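## Task

Arrange the nests so N1 holds plate E01, N2 holds plate E07 and N3 holds plate E10. Each plate must lie flat within its nest's locators with its A1 well at the nest corner labelled A1, and must stay there on its own without the robot holding it. Finish by releasing the plate and moving the gripper away.

## Robot and tools

Robot: a single four-axis SCARA-style plate mover with one parallel gripper that always stays level. Joints from base outward: lift (0.000 to 0.550 m), shoulder (-2.000 to 2.000 rad), elbow (-2.800 to 2.800 rad), wrist yaw (-12.566 to 12.566 rad). Keep the elbow angle at least 0.4 rad away from 0, or the arm may fold and fault. The gripper cannot tilt; it only translates and yaws.

Scene frame: origin on the table top under the arm base, +z up, +x forward, +y to the left when facing +x. Gripper frame: fingers point along its +x, close and open along its y, z is vertical. The controlled point (end_effector_position) sits midway between the two rubber pads, roughly 2-3 cm back from the fingertips.

Workspace: nests lie on an arc around the robot; going clockwise seen from above they are N1, OUT, N2, N3, RD. OUT starts empty and serves as a spare spot. RD has a fixed bar-code scanner beside it. A plate's ID is only known by placing it flat in RD with well A1 at RD's A1 corner and keeping the gripper out of the scanner's line of sight. Well A1 is at the plate's clipped corner.

Tool execute_actions, argument actions: a list of action objects run one after another. Each action may have rows, steps and until. An empty list just returns the current state and images.
- rows: up to 15 rows; each row is one control step (1/30 s) and is a list of exactly 5 numbers, each in [-1, 1], ordered dx, dy, dz, rz, opening.
- dx, dy, dz, rz are an offset target, expressed in the gripper's own axes, measured from the gripper pose at the start of that action (for a call's first action, the last pose a result reported). Every row refers back to that same start, not to the preceding row. Scale: 1.0 = 0.6 m for dx/dy/dz and 180 degrees for rz; positive rz turns from gripper +x toward +y.
- opening is absolute, not an offset: +1 fully open (0.140 m), -1 closed (pads still 0.066 m apart). Fully open to closed takes at least about 0.6 s.
- steps: integer 1 to 450 control steps, at least the number of rows, default 15. After the rows run out the arm keeps heading for the last row's target with that row's grip command, so give long moves extra steps.
- until: stops the action at the first step where all conditions hold; it only reads devices and does not brake the arm. Only device is scanner, fields code (lower-case ID like e01, or no_read) and reads (count of changes from no_read to an ID). Form: {"scanner": {"code": "e07"}} or with a comparison pair like [">=", 2]; numbers always need a comparison (=, !=, <, <=, >, >=). Any invalid value or name rejects the whole call before motion.
Each step the commanded pose is clipped to within 70 mm and 16 degrees of the measured pose, then damped IK drives the joints. Joints accelerate and stop together; reversals stop them together. After a big move the arm may lag its target; don't rely on idle steps to finish it, send the remainder next. Ramp offsets gradually (about 0.01 more per row = 6 mm per step) to avoid jerks that shake a plate loose.

Tool zoom_image: camera (cam_head_left, cam_head_right or cam_wrist) and region [x0, y0, x1, y1] in pixels of that camera's latest image, top-left origin, at most 504 by 504 pixels. Head cameras are 504x504, wrist camera 616x616 fisheye.

Tool finished_scene: argument scene, the number of the scene being ended. Irreversible; call only once every plate is correct, released and the gripper clear.

Result lines: end_effector_position (m) and end_effector_quat_wxyz in the scene frame; printed position can be off, more so at long reach. Hand target is where the controller is currently steering. Joint positions lists lift, shoulder, elbow, wrist yaw, then pad gap in metres. grip_measured is the finger opening on the command scale (may carry a constant error up to about 1 mm). "pose unreachable" means the clearance check altered or refused the target; the arm then stops shortly and waits for new rows. Scanner reports code and reads. MOTOR HOT appears from 85 °C; at 100 °C an OVER-TEMPERATURE FAULT brakes the arm until cool, so don't hold loads longer than needed, including while thinking (the robot holds the last command meanwhile).

Gripping: to hold a plate, command an opening about 0.04 below grip_measured for a firm grip, less for a lighter one. Pads exert about 18 N max; fast closes squeeze harder. Random brief tugs on held parts or pushes on loose ones can occur.

Avoid: knocking or placing anything off the table (ends the scene), drops, slips, slamming plates down, hard pushes. If contact torque hits a load limit (lift 52.2 N, shoulder 7.83 N m, elbow 3.91 N m, wrist yaw 1.3 N m, held weight included) the arm halts 10 s and the rest of the call is skipped. Fewer and smoother motions are preferred.

Each tool is called after "Request:" as name(argument=value, ...), one argument or row to a line, values as JSON.

## Session

Request:
execute_actions(
  actions=[],
)

Scene clock: 0.00 s.
end_effector_position=(+0.4223, -0.3568, +0.1905) grip_measured=+1.00 end_effector_quat_wxyz=(-0.261, -0.000, -0.000, +0.965)
Joint positions: [ 0.185 -0.239  2.223 -4.597  0.14 ]
Hand target: +0.422, -0.357, +0.190; -0.261, -0.000, -0.000, +0.965
scanner: code=no_read reads=0

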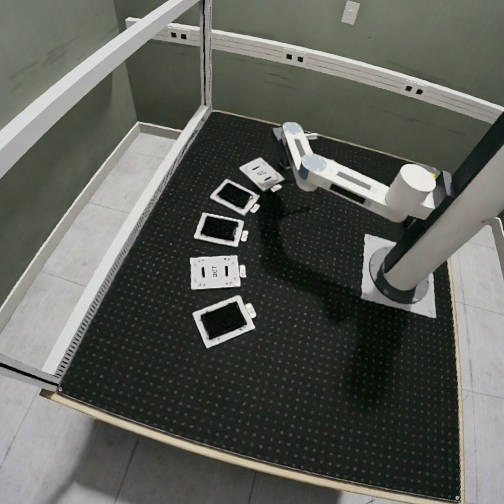

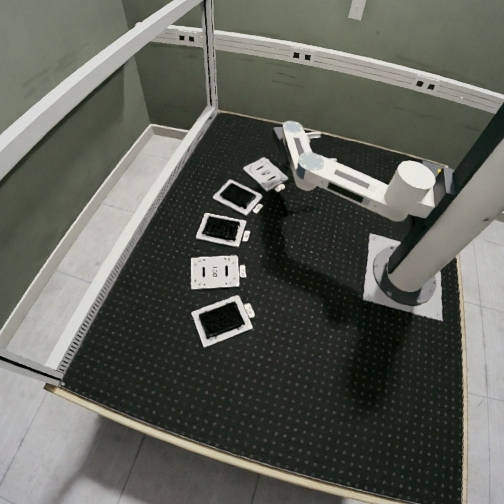

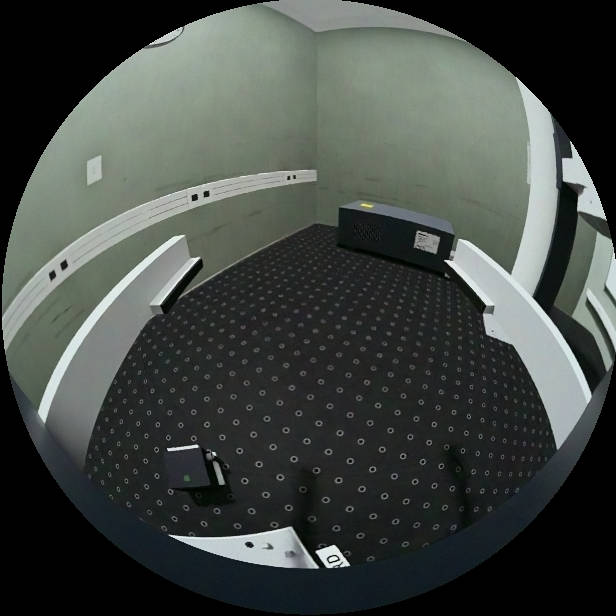

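Request:
zoom_image(
  camera="cam_head_left",
  region=[160, 140, 320, 360],
)

Region (160, 140, 320, 360) of cam_head_left's 504x504 image, scaled by 2.291, with more detail than that image has; it fills the left 367 columns of this view, and the rest is white.

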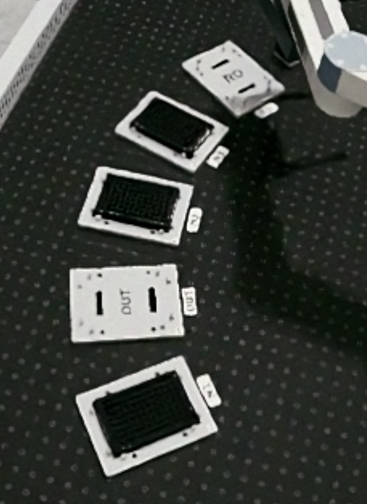

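Request:
execute_actions(
  actions=[
    {"rows":[[-0.415,-0.447,0.05,0.8317,1]],"steps":75},
  ],
)

Scene clock: 8.23 s.
end_effector_position=(+0.5021, +0.0001, +0.2205) grip_measured=+1.00 end_effector_quat_wxyz=(+1.000, +0.000, +0.000, -0.001)
Joint positions: [ 0.215  1.011  0.721 -1.732  0.14 ]
Hand target: +0.502, +0.000, +0.220; +1.000, +0.000, +0.000, -0.000
Off the commanded pose: 0.000 m, 0 deg.
scanner: code=no_read reads=0

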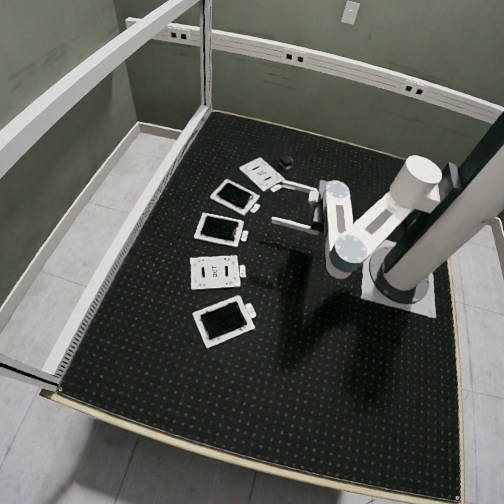

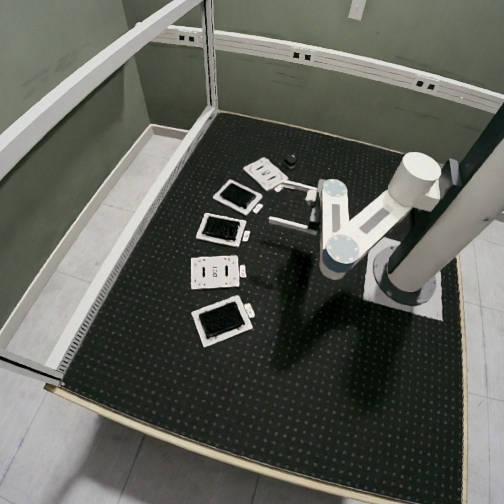

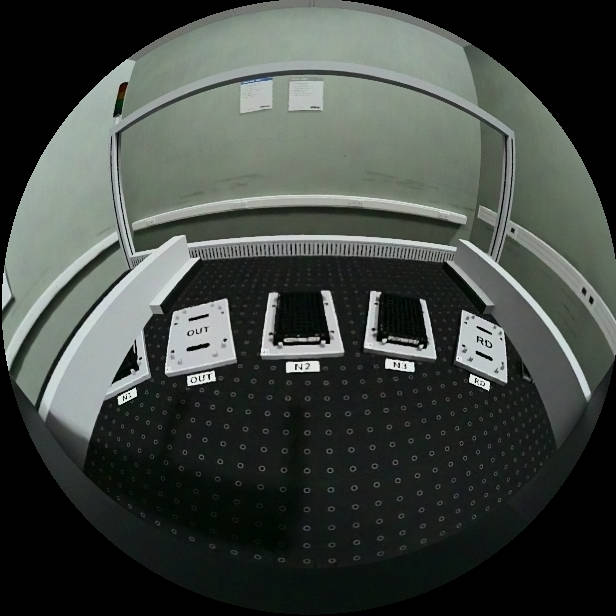

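Request:
execute_actions(
  actions=[
    {"rows":[[0.15,0,-0.22,0,1]],"steps":40},
  ],
)

Request:
zoom_image(
  camera="cam_wrist",
  region=[160, 220, 460, 420],
)

Scene clock: 11.87 s.
end_effector_position=(+0.5922, +0.0001, +0.0884) grip_measured=+1.00 end_effector_quat_wxyz=(+1.000, +0.000, +0.000, -0.000)
Joint positions: [ 0.083  0.891  1.115 -2.007  0.14 ]
Hand target: +0.592, +0.000, +0.088; +1.000, +0.000, +0.000, -0.001
Off the commanded pose: 0.000 m, 0 deg.
scanner: code=no_read reads=0

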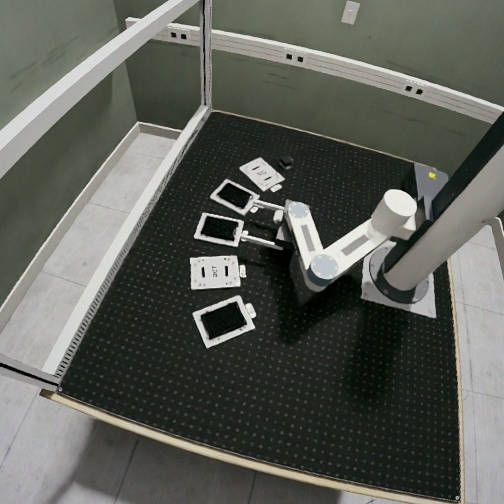

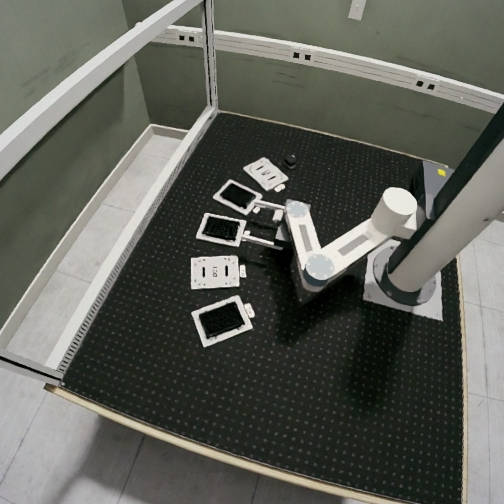

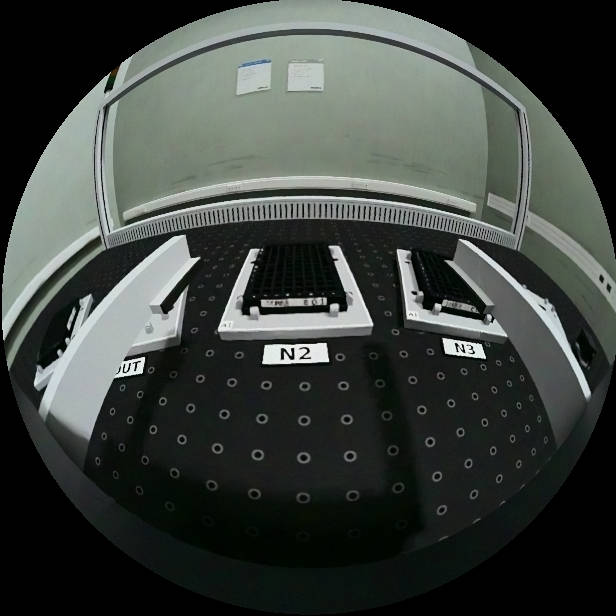

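Region (160, 220, 460, 420) of cam_wrist's 616x616 image, scaled by 1.680, with more detail than that image has.

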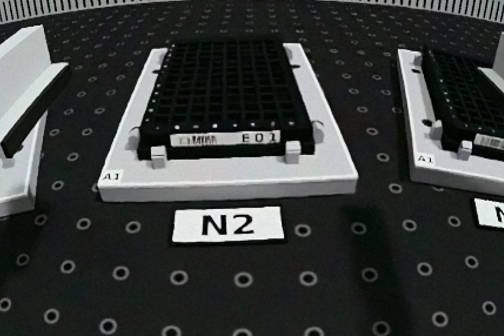

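Request:
execute_actions(
  actions=[
    {"rows":[[-0.022,-0.193,0,-0.089,1]],"steps":25},
  ],
)

Request:
execute_actions(
  actions=[
    {"rows":[[-0.2886,0.5663,0,0.3,1]],"steps":50},
  ],
)

Scene clock: 15.17 s.
end_effector_position=(+0.5789, -0.1158, +0.0884) grip_measured=+1.00 end_effector_quat_wxyz=(+0.990, +0.000, +0.000, -0.140)
Joint positions: [ 0.083  0.607  1.129 -2.016  0.14 ]
Hand target: +0.579, -0.116, +0.088; +0.990, +0.000, +0.000, -0.140
Off the commanded pose: 0.000 m, 0 deg.
scanner: code=no_read reads=0

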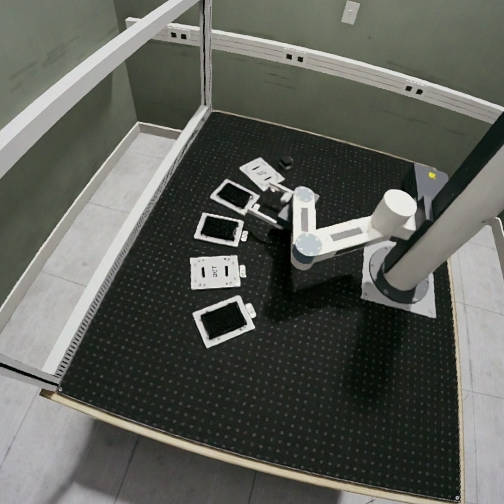

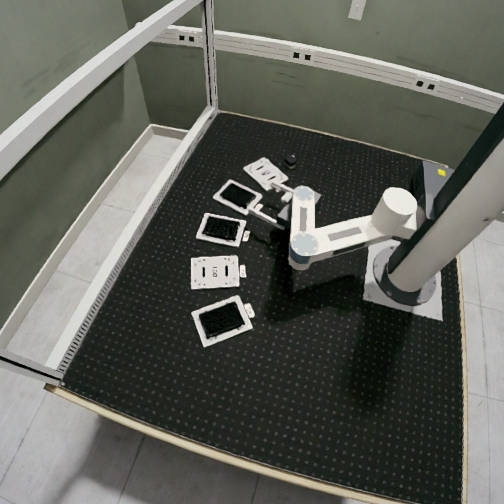

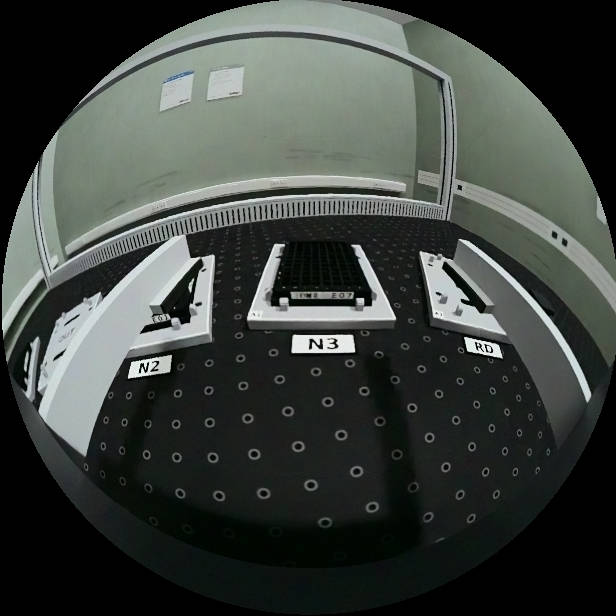

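Scene clock: 16.83 s.
end_effector_position=(+0.5064, +0.2588, +0.0884) grip_measured=+1.00 end_effector_quat_wxyz=(+0.946, +0.000, +0.000, +0.325)
Joint positions: [ 0.083  1.548  1.13  -2.016  0.14 ]
Hand target: +0.506, +0.259, +0.088; +0.946, +0.000, +0.000, +0.325
Off the commanded pose: 0.000 m, 0 deg.
scanner: code=no_read reads=0

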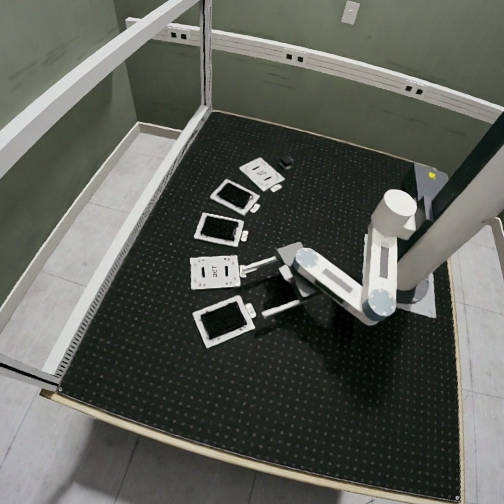

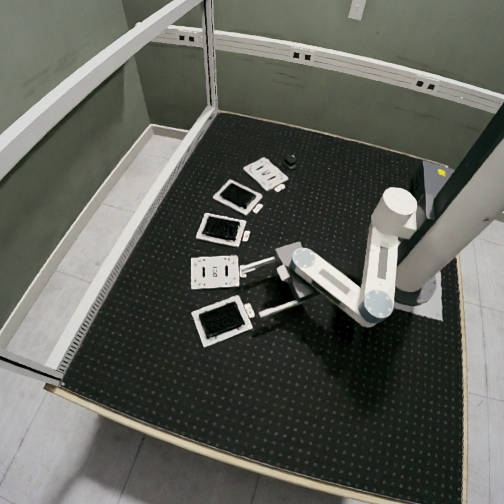

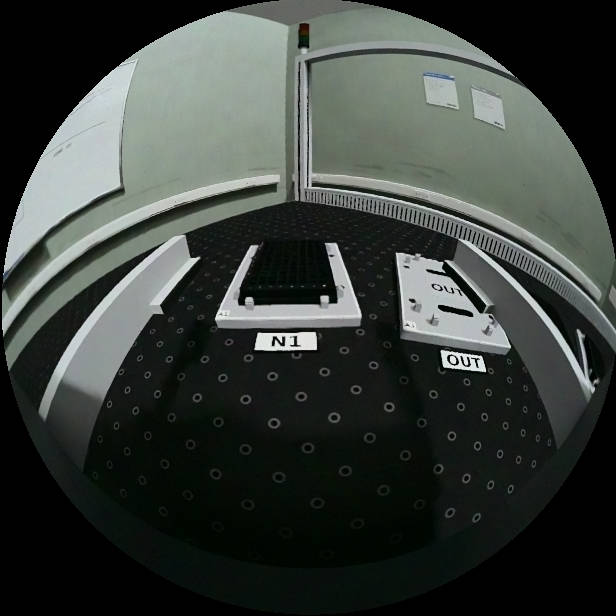

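Request:
zoom_image(
  camera="cam_wrist",
  region=[200, 225, 380, 345],
)

Region (200, 225, 380, 345) of cam_wrist's 616x616 image, scaled by 2.800, with more detail than that image has.

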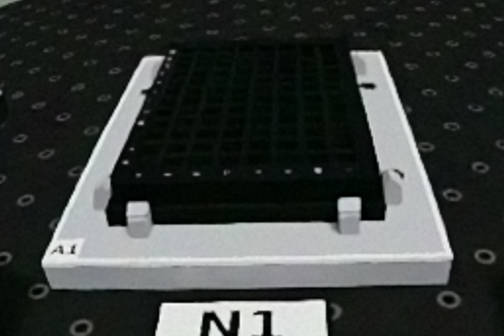

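Request:
execute_actions(
  actions=[
    {"rows":[[0.23,0.047,-0.06,0,0.2]],"steps":30},
  ],
)

Scene clock: 21.43 s.
end_effector_position=(+0.5978, +0.3660, +0.0524) grip_measured=+0.20 end_effector_quat_wxyz=(+0.946, +0.000, +0.000, +0.325)
Joint positions: [ 0.047  1.308  1.873 -2.518  0.11 ]
Hand target: +0.598, +0.366, +0.052; +0.946, +0.000, +0.000, +0.325
Off the commanded pose: 0.000 m, 0 deg.
scanner: code=no_read reads=0

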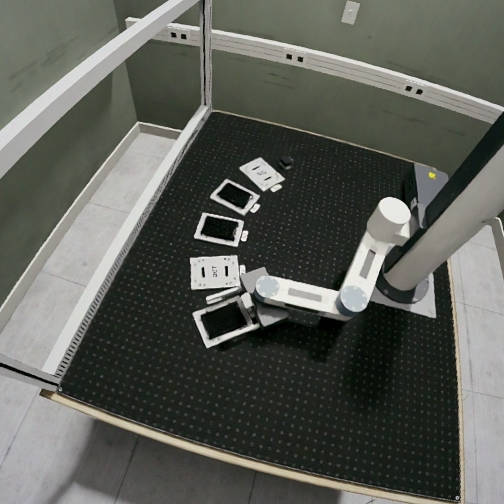

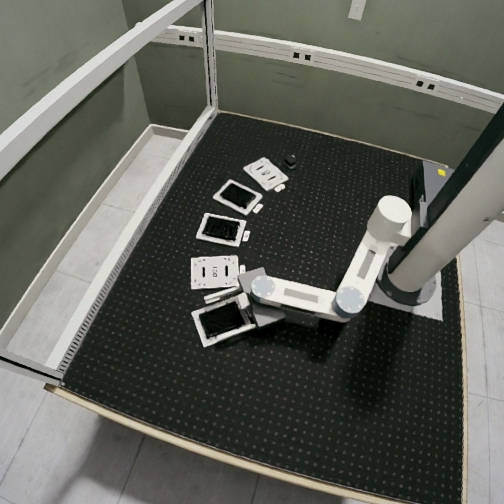

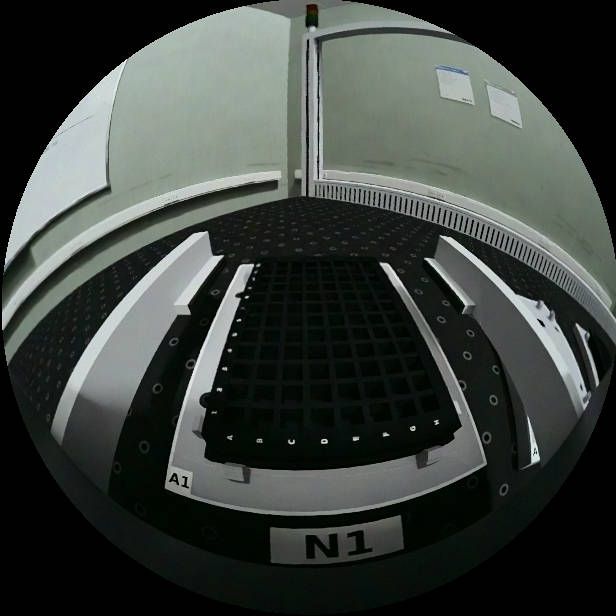

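Request:
execute_actions(
  actions=[
    {"rows":[[0,0.003,-0.045,0.008,-0.1]],"steps":20},
  ],
)

Scene clock: 33.73 s.
end_effector_position=(+0.5968, +0.3673, +0.0269) grip_measured=-0.10 end_effector_quat_wxyz=(+0.942, +0.000, +0.000, +0.336)
Joint positions: [ 0.022  1.305  1.872 -2.491  0.099]
Hand target: +0.597, +0.367, +0.027; +0.942, +0.000, +0.000, +0.336
Off the commanded pose: 0.002 m, 0 deg.
TORQUE FAULT: the external load on joint 1 (lift) reached its load limit, and the arm stopped for 10 seconds. The arm's remaining commands of this call were not run. The arm holds where it stopped, with its grip as last carried out, and accepts commands again: back off and push less far. The arm stops again, at the same cost, whenever a joint's load reaches its limit.
scanner: code=no_read reads=0

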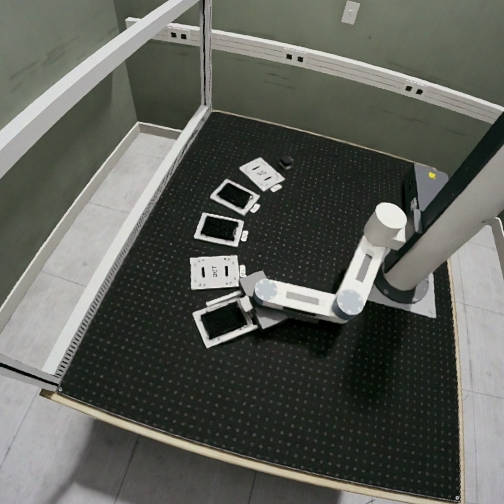

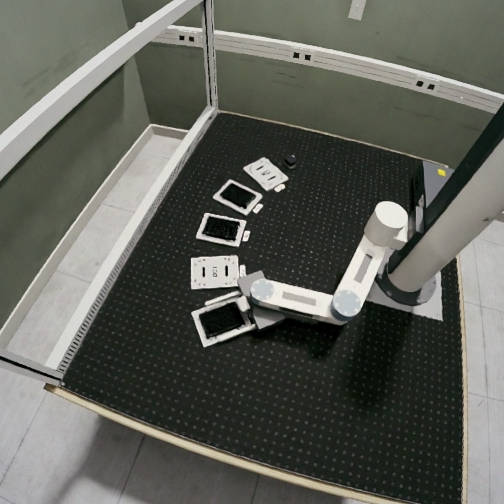

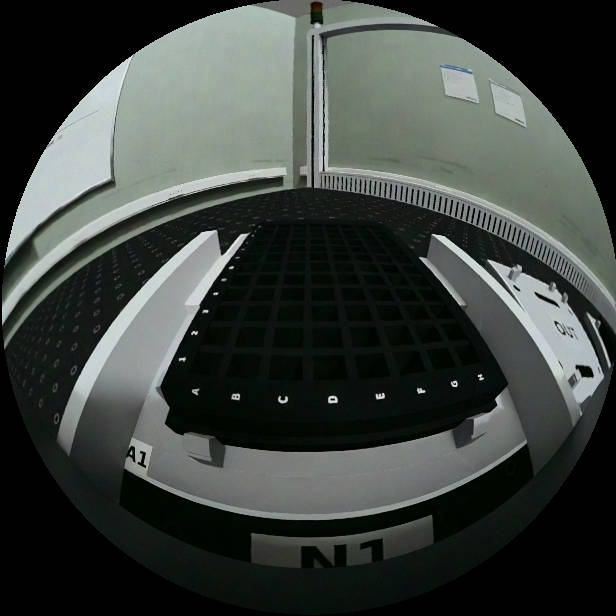

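Request:
execute_actions(
  actions=[
    {"rows":[[0,0,0.007,0,-0.1]],"steps":10},
    {"rows":[[0.017,0,0,0,-0.3]],"steps":15},
  ],
)

Request:
zoom_image(
  camera="cam_head_left",
  region=[180, 270, 290, 360],
)

Scene clock: 36.50 s.
end_effector_position=(+0.6047, +0.3738, +0.0312) grip_measured=-0.30 end_effector_quat_wxyz=(+0.942, +0.000, +0.000, +0.336)
Joint positions: [ 0.026  1.274  1.94  -2.528  0.092]
Hand target: +0.605, +0.374, +0.031; +0.942, +0.000, +0.000, +0.336
Off the commanded pose: 0.000 m, 0 deg.
scanner: code=no_read reads=0

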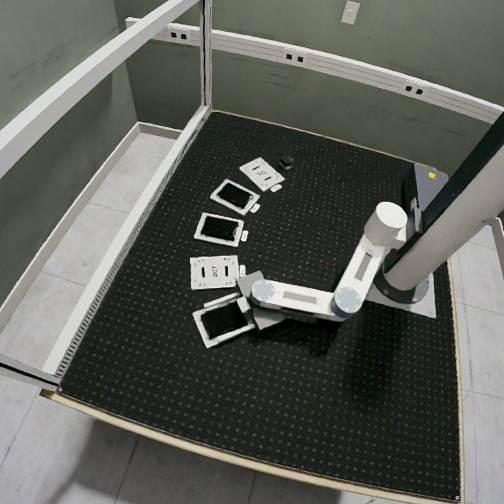

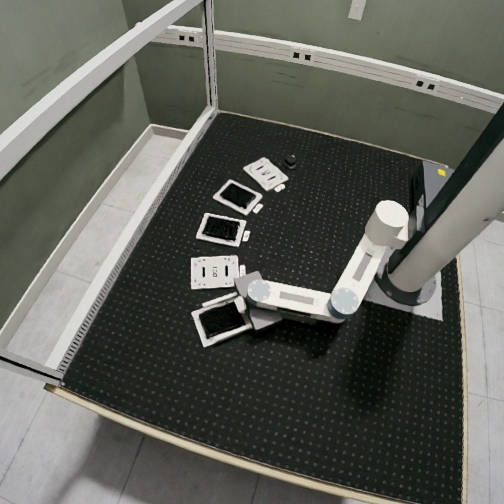

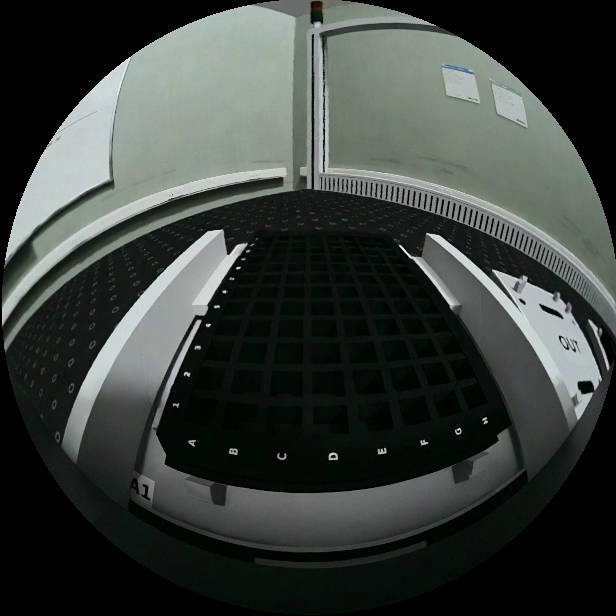

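Region (180, 270, 290, 360) of cam_head_left's 504x504 image, scaled by 4.582, with more detail than that image has; it fills the top 412 rows of this view, and the rest is white.

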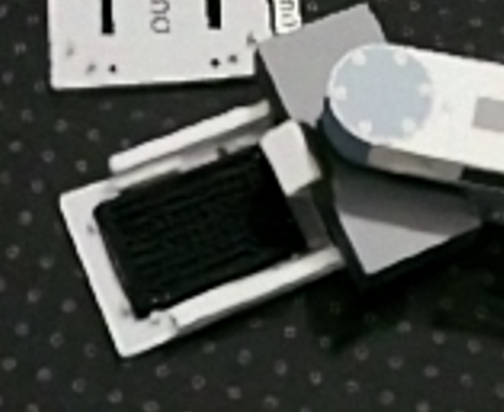

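Request:
execute_actions(
  actions=[
    {"rows":[[0,0.002,-0.002,0,-0.35],[0,0.002,-0.002,0,-0.4],[0,0.002,-0.002,0,-0.43],[0,0.002,-0.002,0,-0.46],[0,0.002,-0.002,0,-0.48],[0,0.002,-0.002,0,-0.5],[0,0.002,-0.002,0,-0.52],[0,0.002,-0.002,0,-0.54],[0,0.002,-0.002,0,-0.56]],"steps":18},
  ],
)

Scene clock: 40.10 s.
end_effector_position=(+0.6039, +0.3748, +0.0299) grip_measured=-0.46 end_effector_quat_wxyz=(+0.942, +0.000, +0.000, +0.337)
Joint positions: [ 0.025  1.276  1.941 -2.53   0.086]
Hand target: +0.604, +0.375, +0.030; +0.942, +0.000, +0.000, +0.336
Off the commanded pose: 0.000 m, 0 deg.
scanner: code=no_read reads=0

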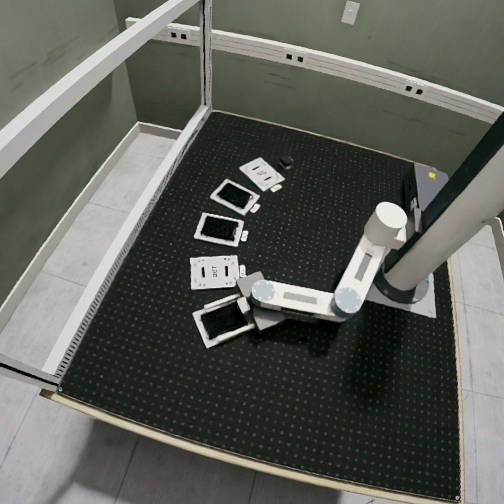

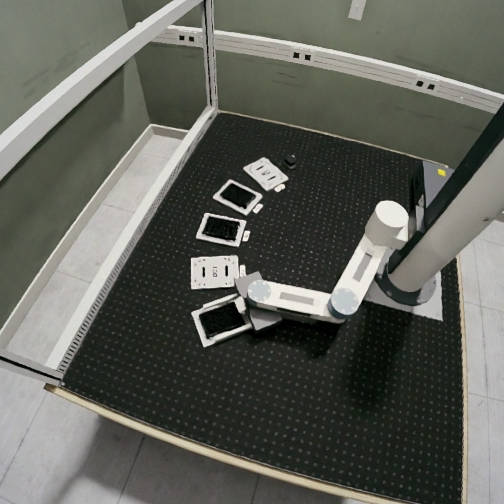

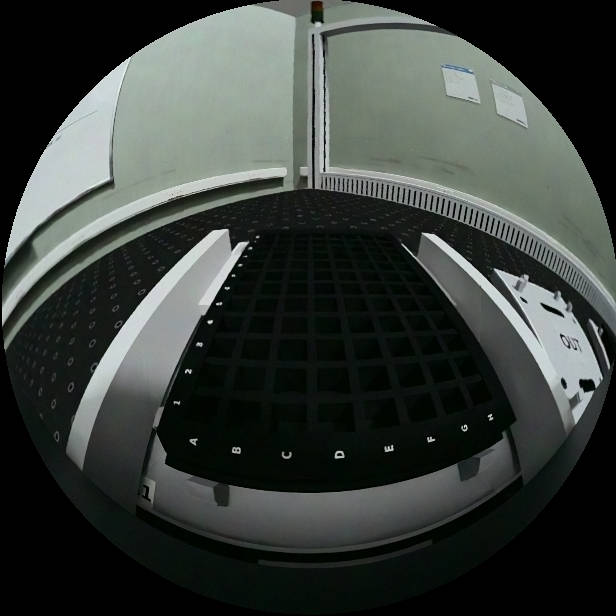

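Request:
execute_actions(
  actions=[
    {"rows":[[0,0,0.003,0,-0.52],[0,0,0.008,0,-0.52],[0,0,0.014,0,-0.52],[0,0,0.02,0,-0.52],[0,0,0.028,0,-0.52],[0,0,0.035,0,-0.52]],"steps":14},
    {"rows":[[-0.003,-0.01,0,-0.003,-0.52],[-0.007,-0.03,0,-0.01,-0.52],[-0.014,-0.06,0,-0.02,-0.52],[-0.022,-0.09,0,-0.03,-0.52],[-0.03,-0.12,0,-0.04,-0.52],[-0.037,-0.15,0,-0.05,-0.52],[-0.044,-0.18,0,-0.06,-0.52],[-0.051,-0.21,0,-0.07,-0.52],[-0.058,-0.24,0,-0.08,-0.52],[-0.066,-0.27,0,-0.09,-0.52],[-0.073,-0.3,0,-0.096,-0.52],[-0.078,-0.323,0,-0.102,-0.52]],"steps":32},
  ],
)

Request:
zoom_image(
  camera="cam_head_left",
  region=[170, 230, 280, 320],
)

Scene clock: 45.57 s.
end_effector_position=(+0.6906, +0.1952, +0.0510) grip_measured=-0.46 end_effector_quat_wxyz=(+0.983, +0.000, +0.000, +0.182)
Joint positions: [ 0.046  0.961  1.82  -2.415  0.086]
Hand target: +0.691, +0.195, +0.051; +0.983, +0.000, +0.000, +0.182
Off the commanded pose: 0.000 m, 0 deg.
scanner: code=no_read reads=0

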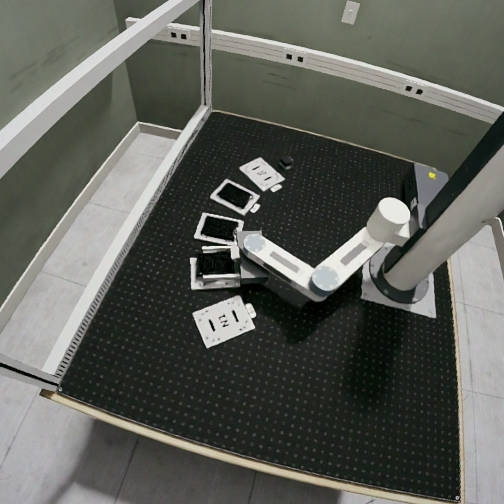

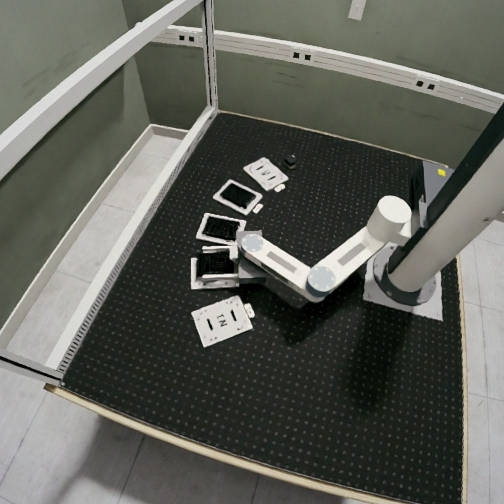

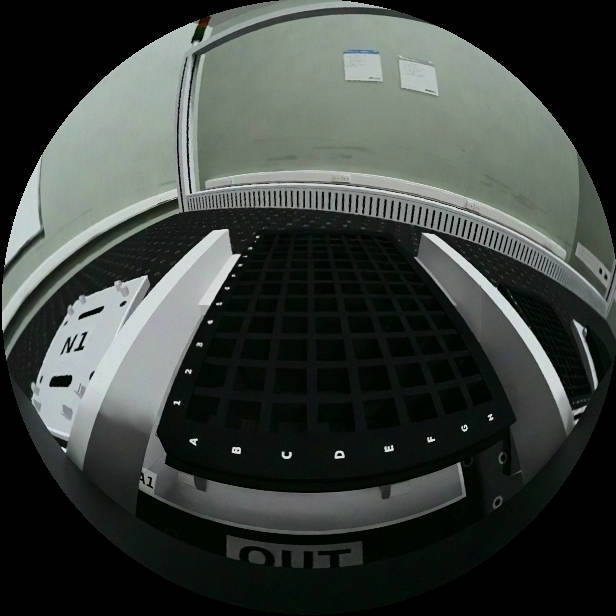

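Region (170, 230, 280, 320) of cam_head_left's 504x504 image, scaled by 4.582, with more detail than that image has; it fills the top 412 rows of this view, and the rest is white.

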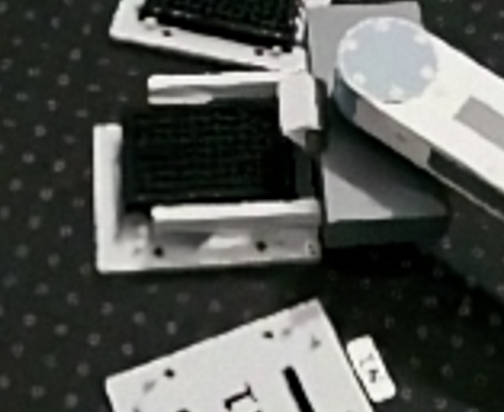

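Request:
execute_actions(
  actions=[
    {"rows":[[0,0.007,-0.004,0,-0.52],[0,0.014,-0.008,0,-0.52],[0,0.022,-0.014,0,-0.52]],"steps":15},
  ],
)

Request:
zoom_image(
  camera="cam_head_left",
  region=[170, 230, 280, 320],
)

Scene clock: 49.07 s.
end_effector_position=(+0.6858, +0.2077, +0.0425) grip_measured=-0.46 end_effector_quat_wxyz=(+0.983, +0.000, +0.000, +0.182)
Joint positions: [ 0.038  0.993  1.821 -2.447  0.086]
Hand target: +0.686, +0.208, +0.043; +0.983, +0.000, +0.000, +0.182
Off the commanded pose: 0.000 m, 0 deg.
scanner: code=no_read reads=0

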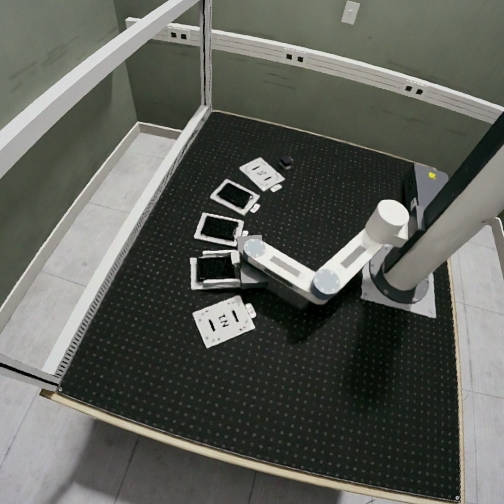

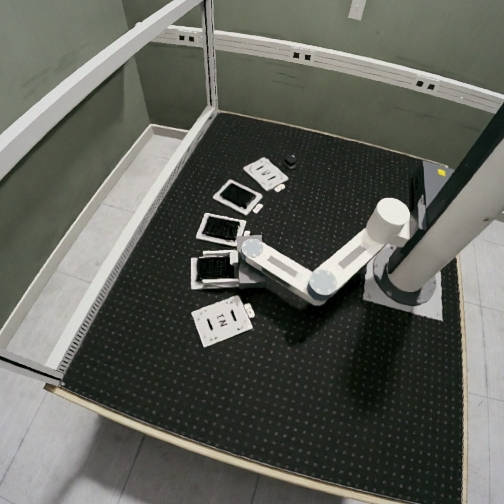

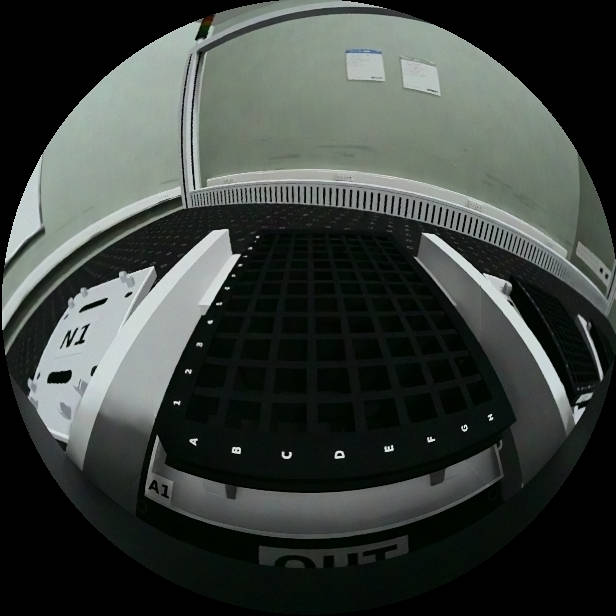

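Region (170, 230, 280, 320) of cam_head_left's 504x504 image, scaled by 4.582, with more detail than that image has; it fills the top 412 rows of this view, and the rest is white.

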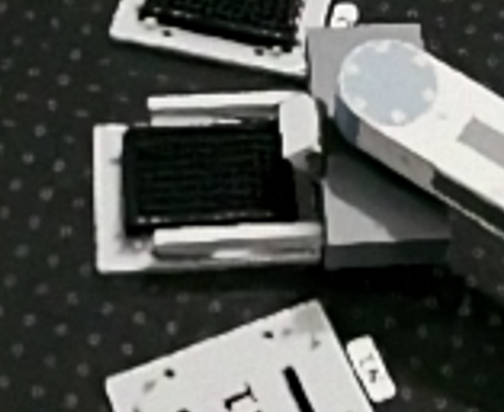

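Request:
execute_actions(
  actions=[
    {"rows":[[0.004,0,0,-0.008,-0.52]],"steps":8},
    {"rows":[[0,0,-0.002,0,-0.52],[0,0,-0.004,0,-0.52],[0,0,-0.006,0,-0.52]],"steps":10},
  ],
)

Request:
zoom_image(
  camera="cam_head_left",
  region=[180, 240, 260, 300],
)

Scene clock: 54.43 s.
end_effector_position=(+0.6880, +0.2087, +0.0390) grip_measured=-0.46 end_effector_quat_wxyz=(+0.985, +0.000, +0.000, +0.170)
Joint positions: [ 0.034  0.995  1.838 -2.49   0.086]
Hand target: +0.688, +0.209, +0.039; +0.985, +0.000, +0.000, +0.170
Off the commanded pose: 0.000 m, 0 deg.
scanner: code=no_read reads=0

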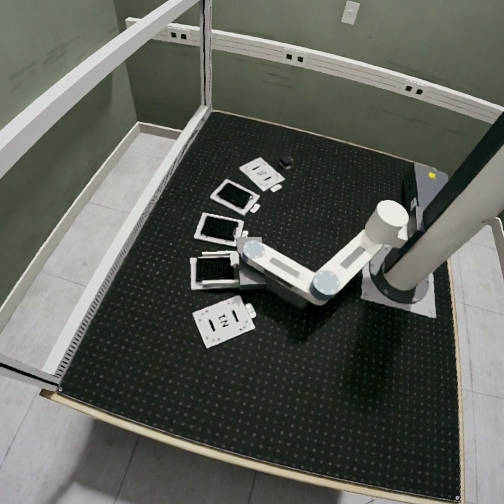

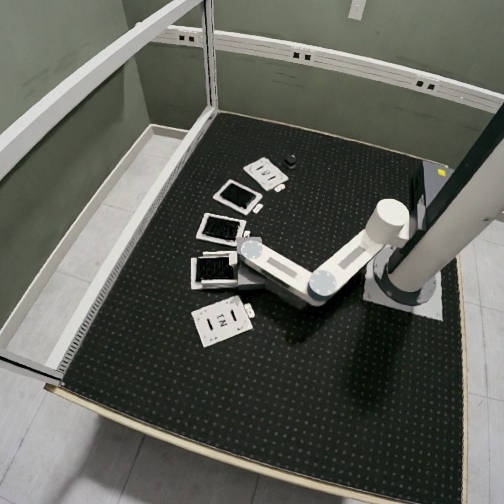

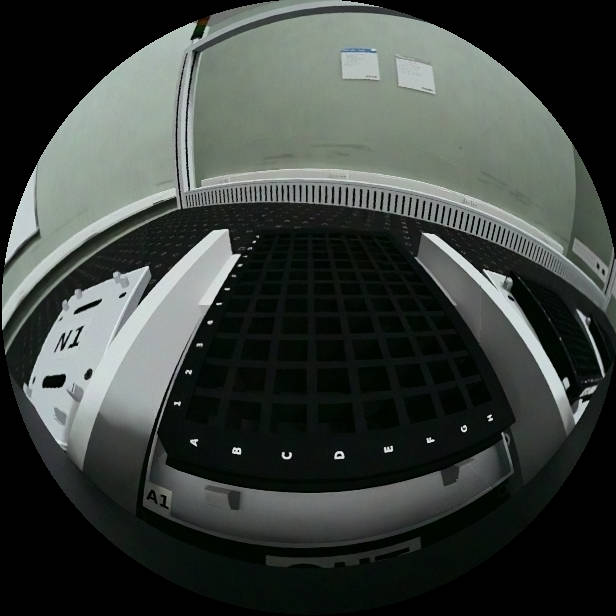

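Region (180, 240, 260, 300) of cam_head_left's 504x504 image, scaled by 6.300, with more detail than that image has; it fills the top 378 rows of this view, and the rest is white.

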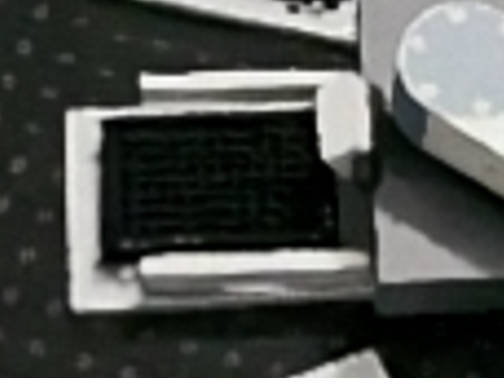

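Request:
execute_actions(
  actions=[
    {"rows":[[0,0.0025,0,0.011,-0.52]],"steps":10},
  ],
)

Scene clock: 56.03 s.
end_effector_position=(+0.6876, +0.2100, +0.0390) grip_measured=-0.46 end_effector_quat_wxyz=(+0.982, +0.000, +0.000, +0.187)
Joint positions: [ 0.034  0.987  1.837 -2.447  0.086]
Hand target: +0.688, +0.210, +0.039; +0.982, +0.000, +0.000, +0.187
Off the commanded pose: 0.000 m, 0 deg.
scanner: code=no_read reads=0

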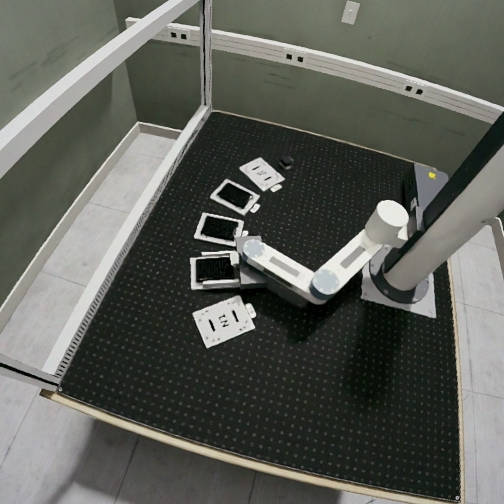

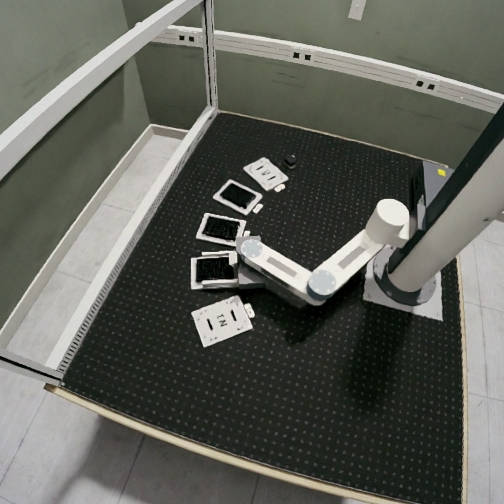

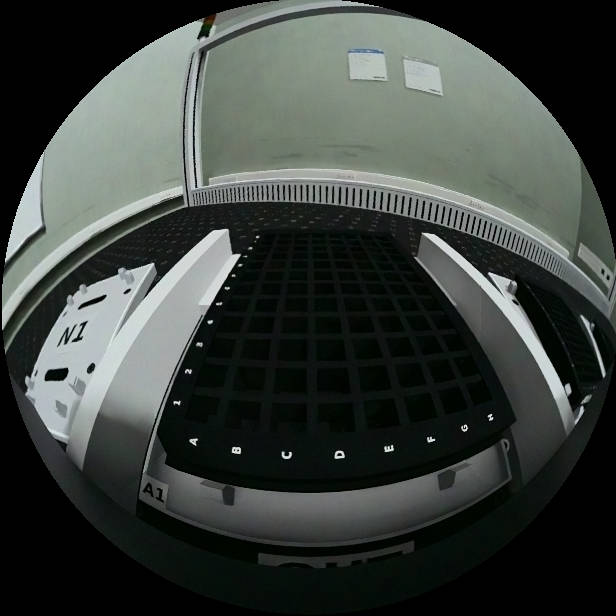

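Request:
execute_actions(
  actions=[
    {"rows":[[0.001,0.001,0,0,-0.52],[0.001,0.001,0,0,-0.52],[0.001,0.001,-0.002,0,-0.52],[0.001,0.001,-0.004,0,-0.52],[0.001,0.001,-0.006,0,-0.52],[0.001,0.001,-0.008,0,-0.52],[0.001,0.001,-0.01,0,-0.52],[0.001,0.001,-0.012,0,-0.52],[0.001,0.001,-0.014,0,-0.52]],"steps":18},
  ],
)

Scene clock: 58.47 s.
end_effector_position=(+0.6877, +0.2105, +0.0306) grip_measured=-0.46 end_effector_quat_wxyz=(+0.982, +0.000, +0.000, +0.186)
Joint positions: [ 0.026  0.987  1.839 -2.451  0.086]
Hand target: +0.688, +0.211, +0.031; +0.982, +0.000, +0.000, +0.187
Off the commanded pose: 0.000 m, 0 deg.
scanner: code=no_read reads=0

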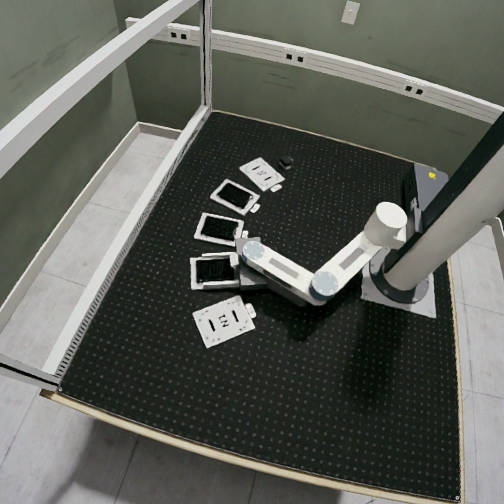

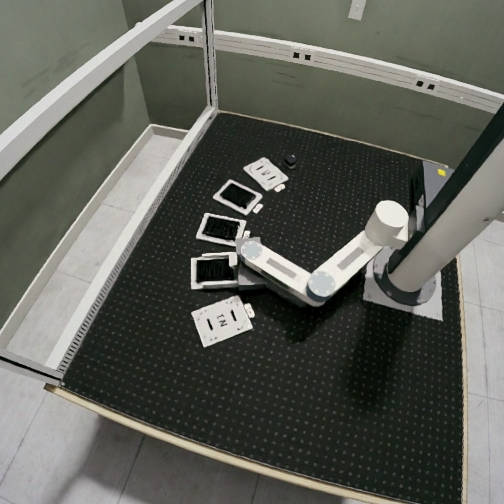

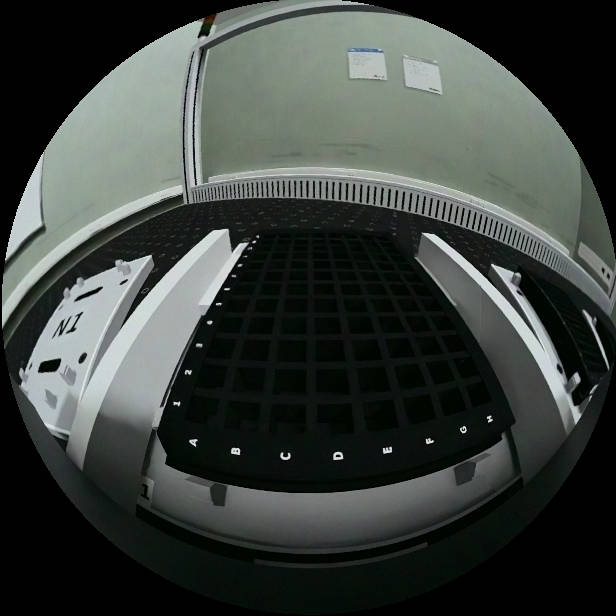

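Request:
execute_actions(
  actions=[
    {"rows":[[0,0,0,0,-0.3]],"steps":8},
    {"rows":[[0,0,0.035,0,0.1]],"steps":12},
    {"rows":[[-0.05,-0.316,0,-0.108,0.1]],"steps":28},
    {"rows":[[0,0,-0.01,0,0.1],[0,0,-0.02,0,0.1],[0,0,-0.03,0,0.1],[0,0,-0.036,0,0.1]],"steps":14},
  ],
)

Scene clock: 64.73 s.
end_effector_position=(+0.7293, +0.0231, +0.0300) grip_measured=+0.10 end_effector_quat_wxyz=(+1.000, +0.000, +0.000, +0.018)
Joint positions: [ 0.025  0.635  1.842 -2.441  0.107]
Hand target: +0.729, +0.023, +0.030; +1.000, +0.000, +0.000, +0.018
Off the commanded pose: 0.000 m, 0 deg.
scanner: code=no_read reads=0

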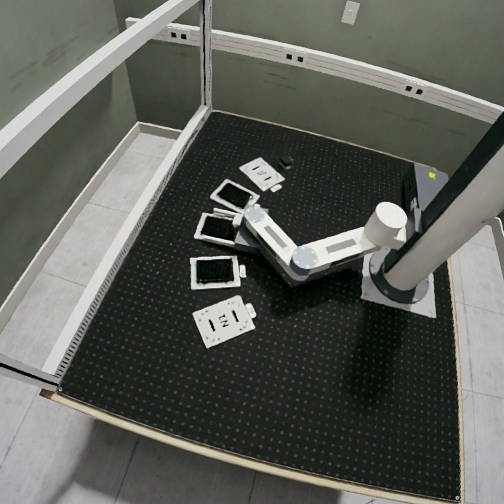

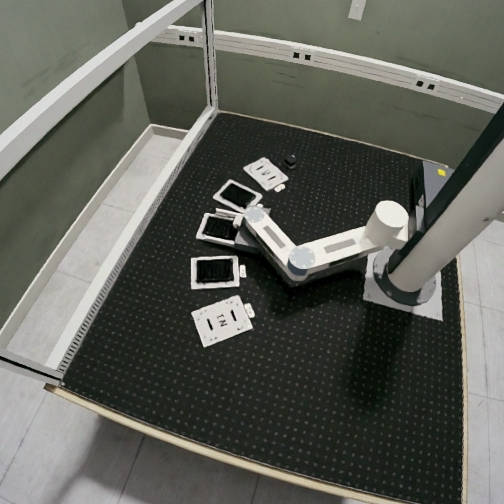

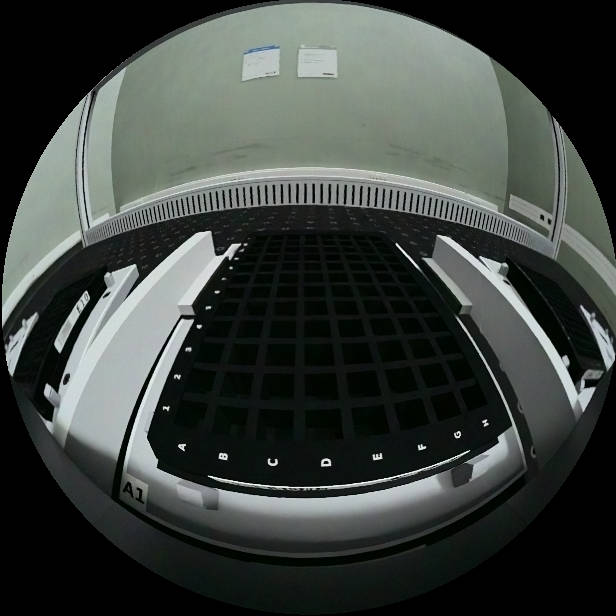

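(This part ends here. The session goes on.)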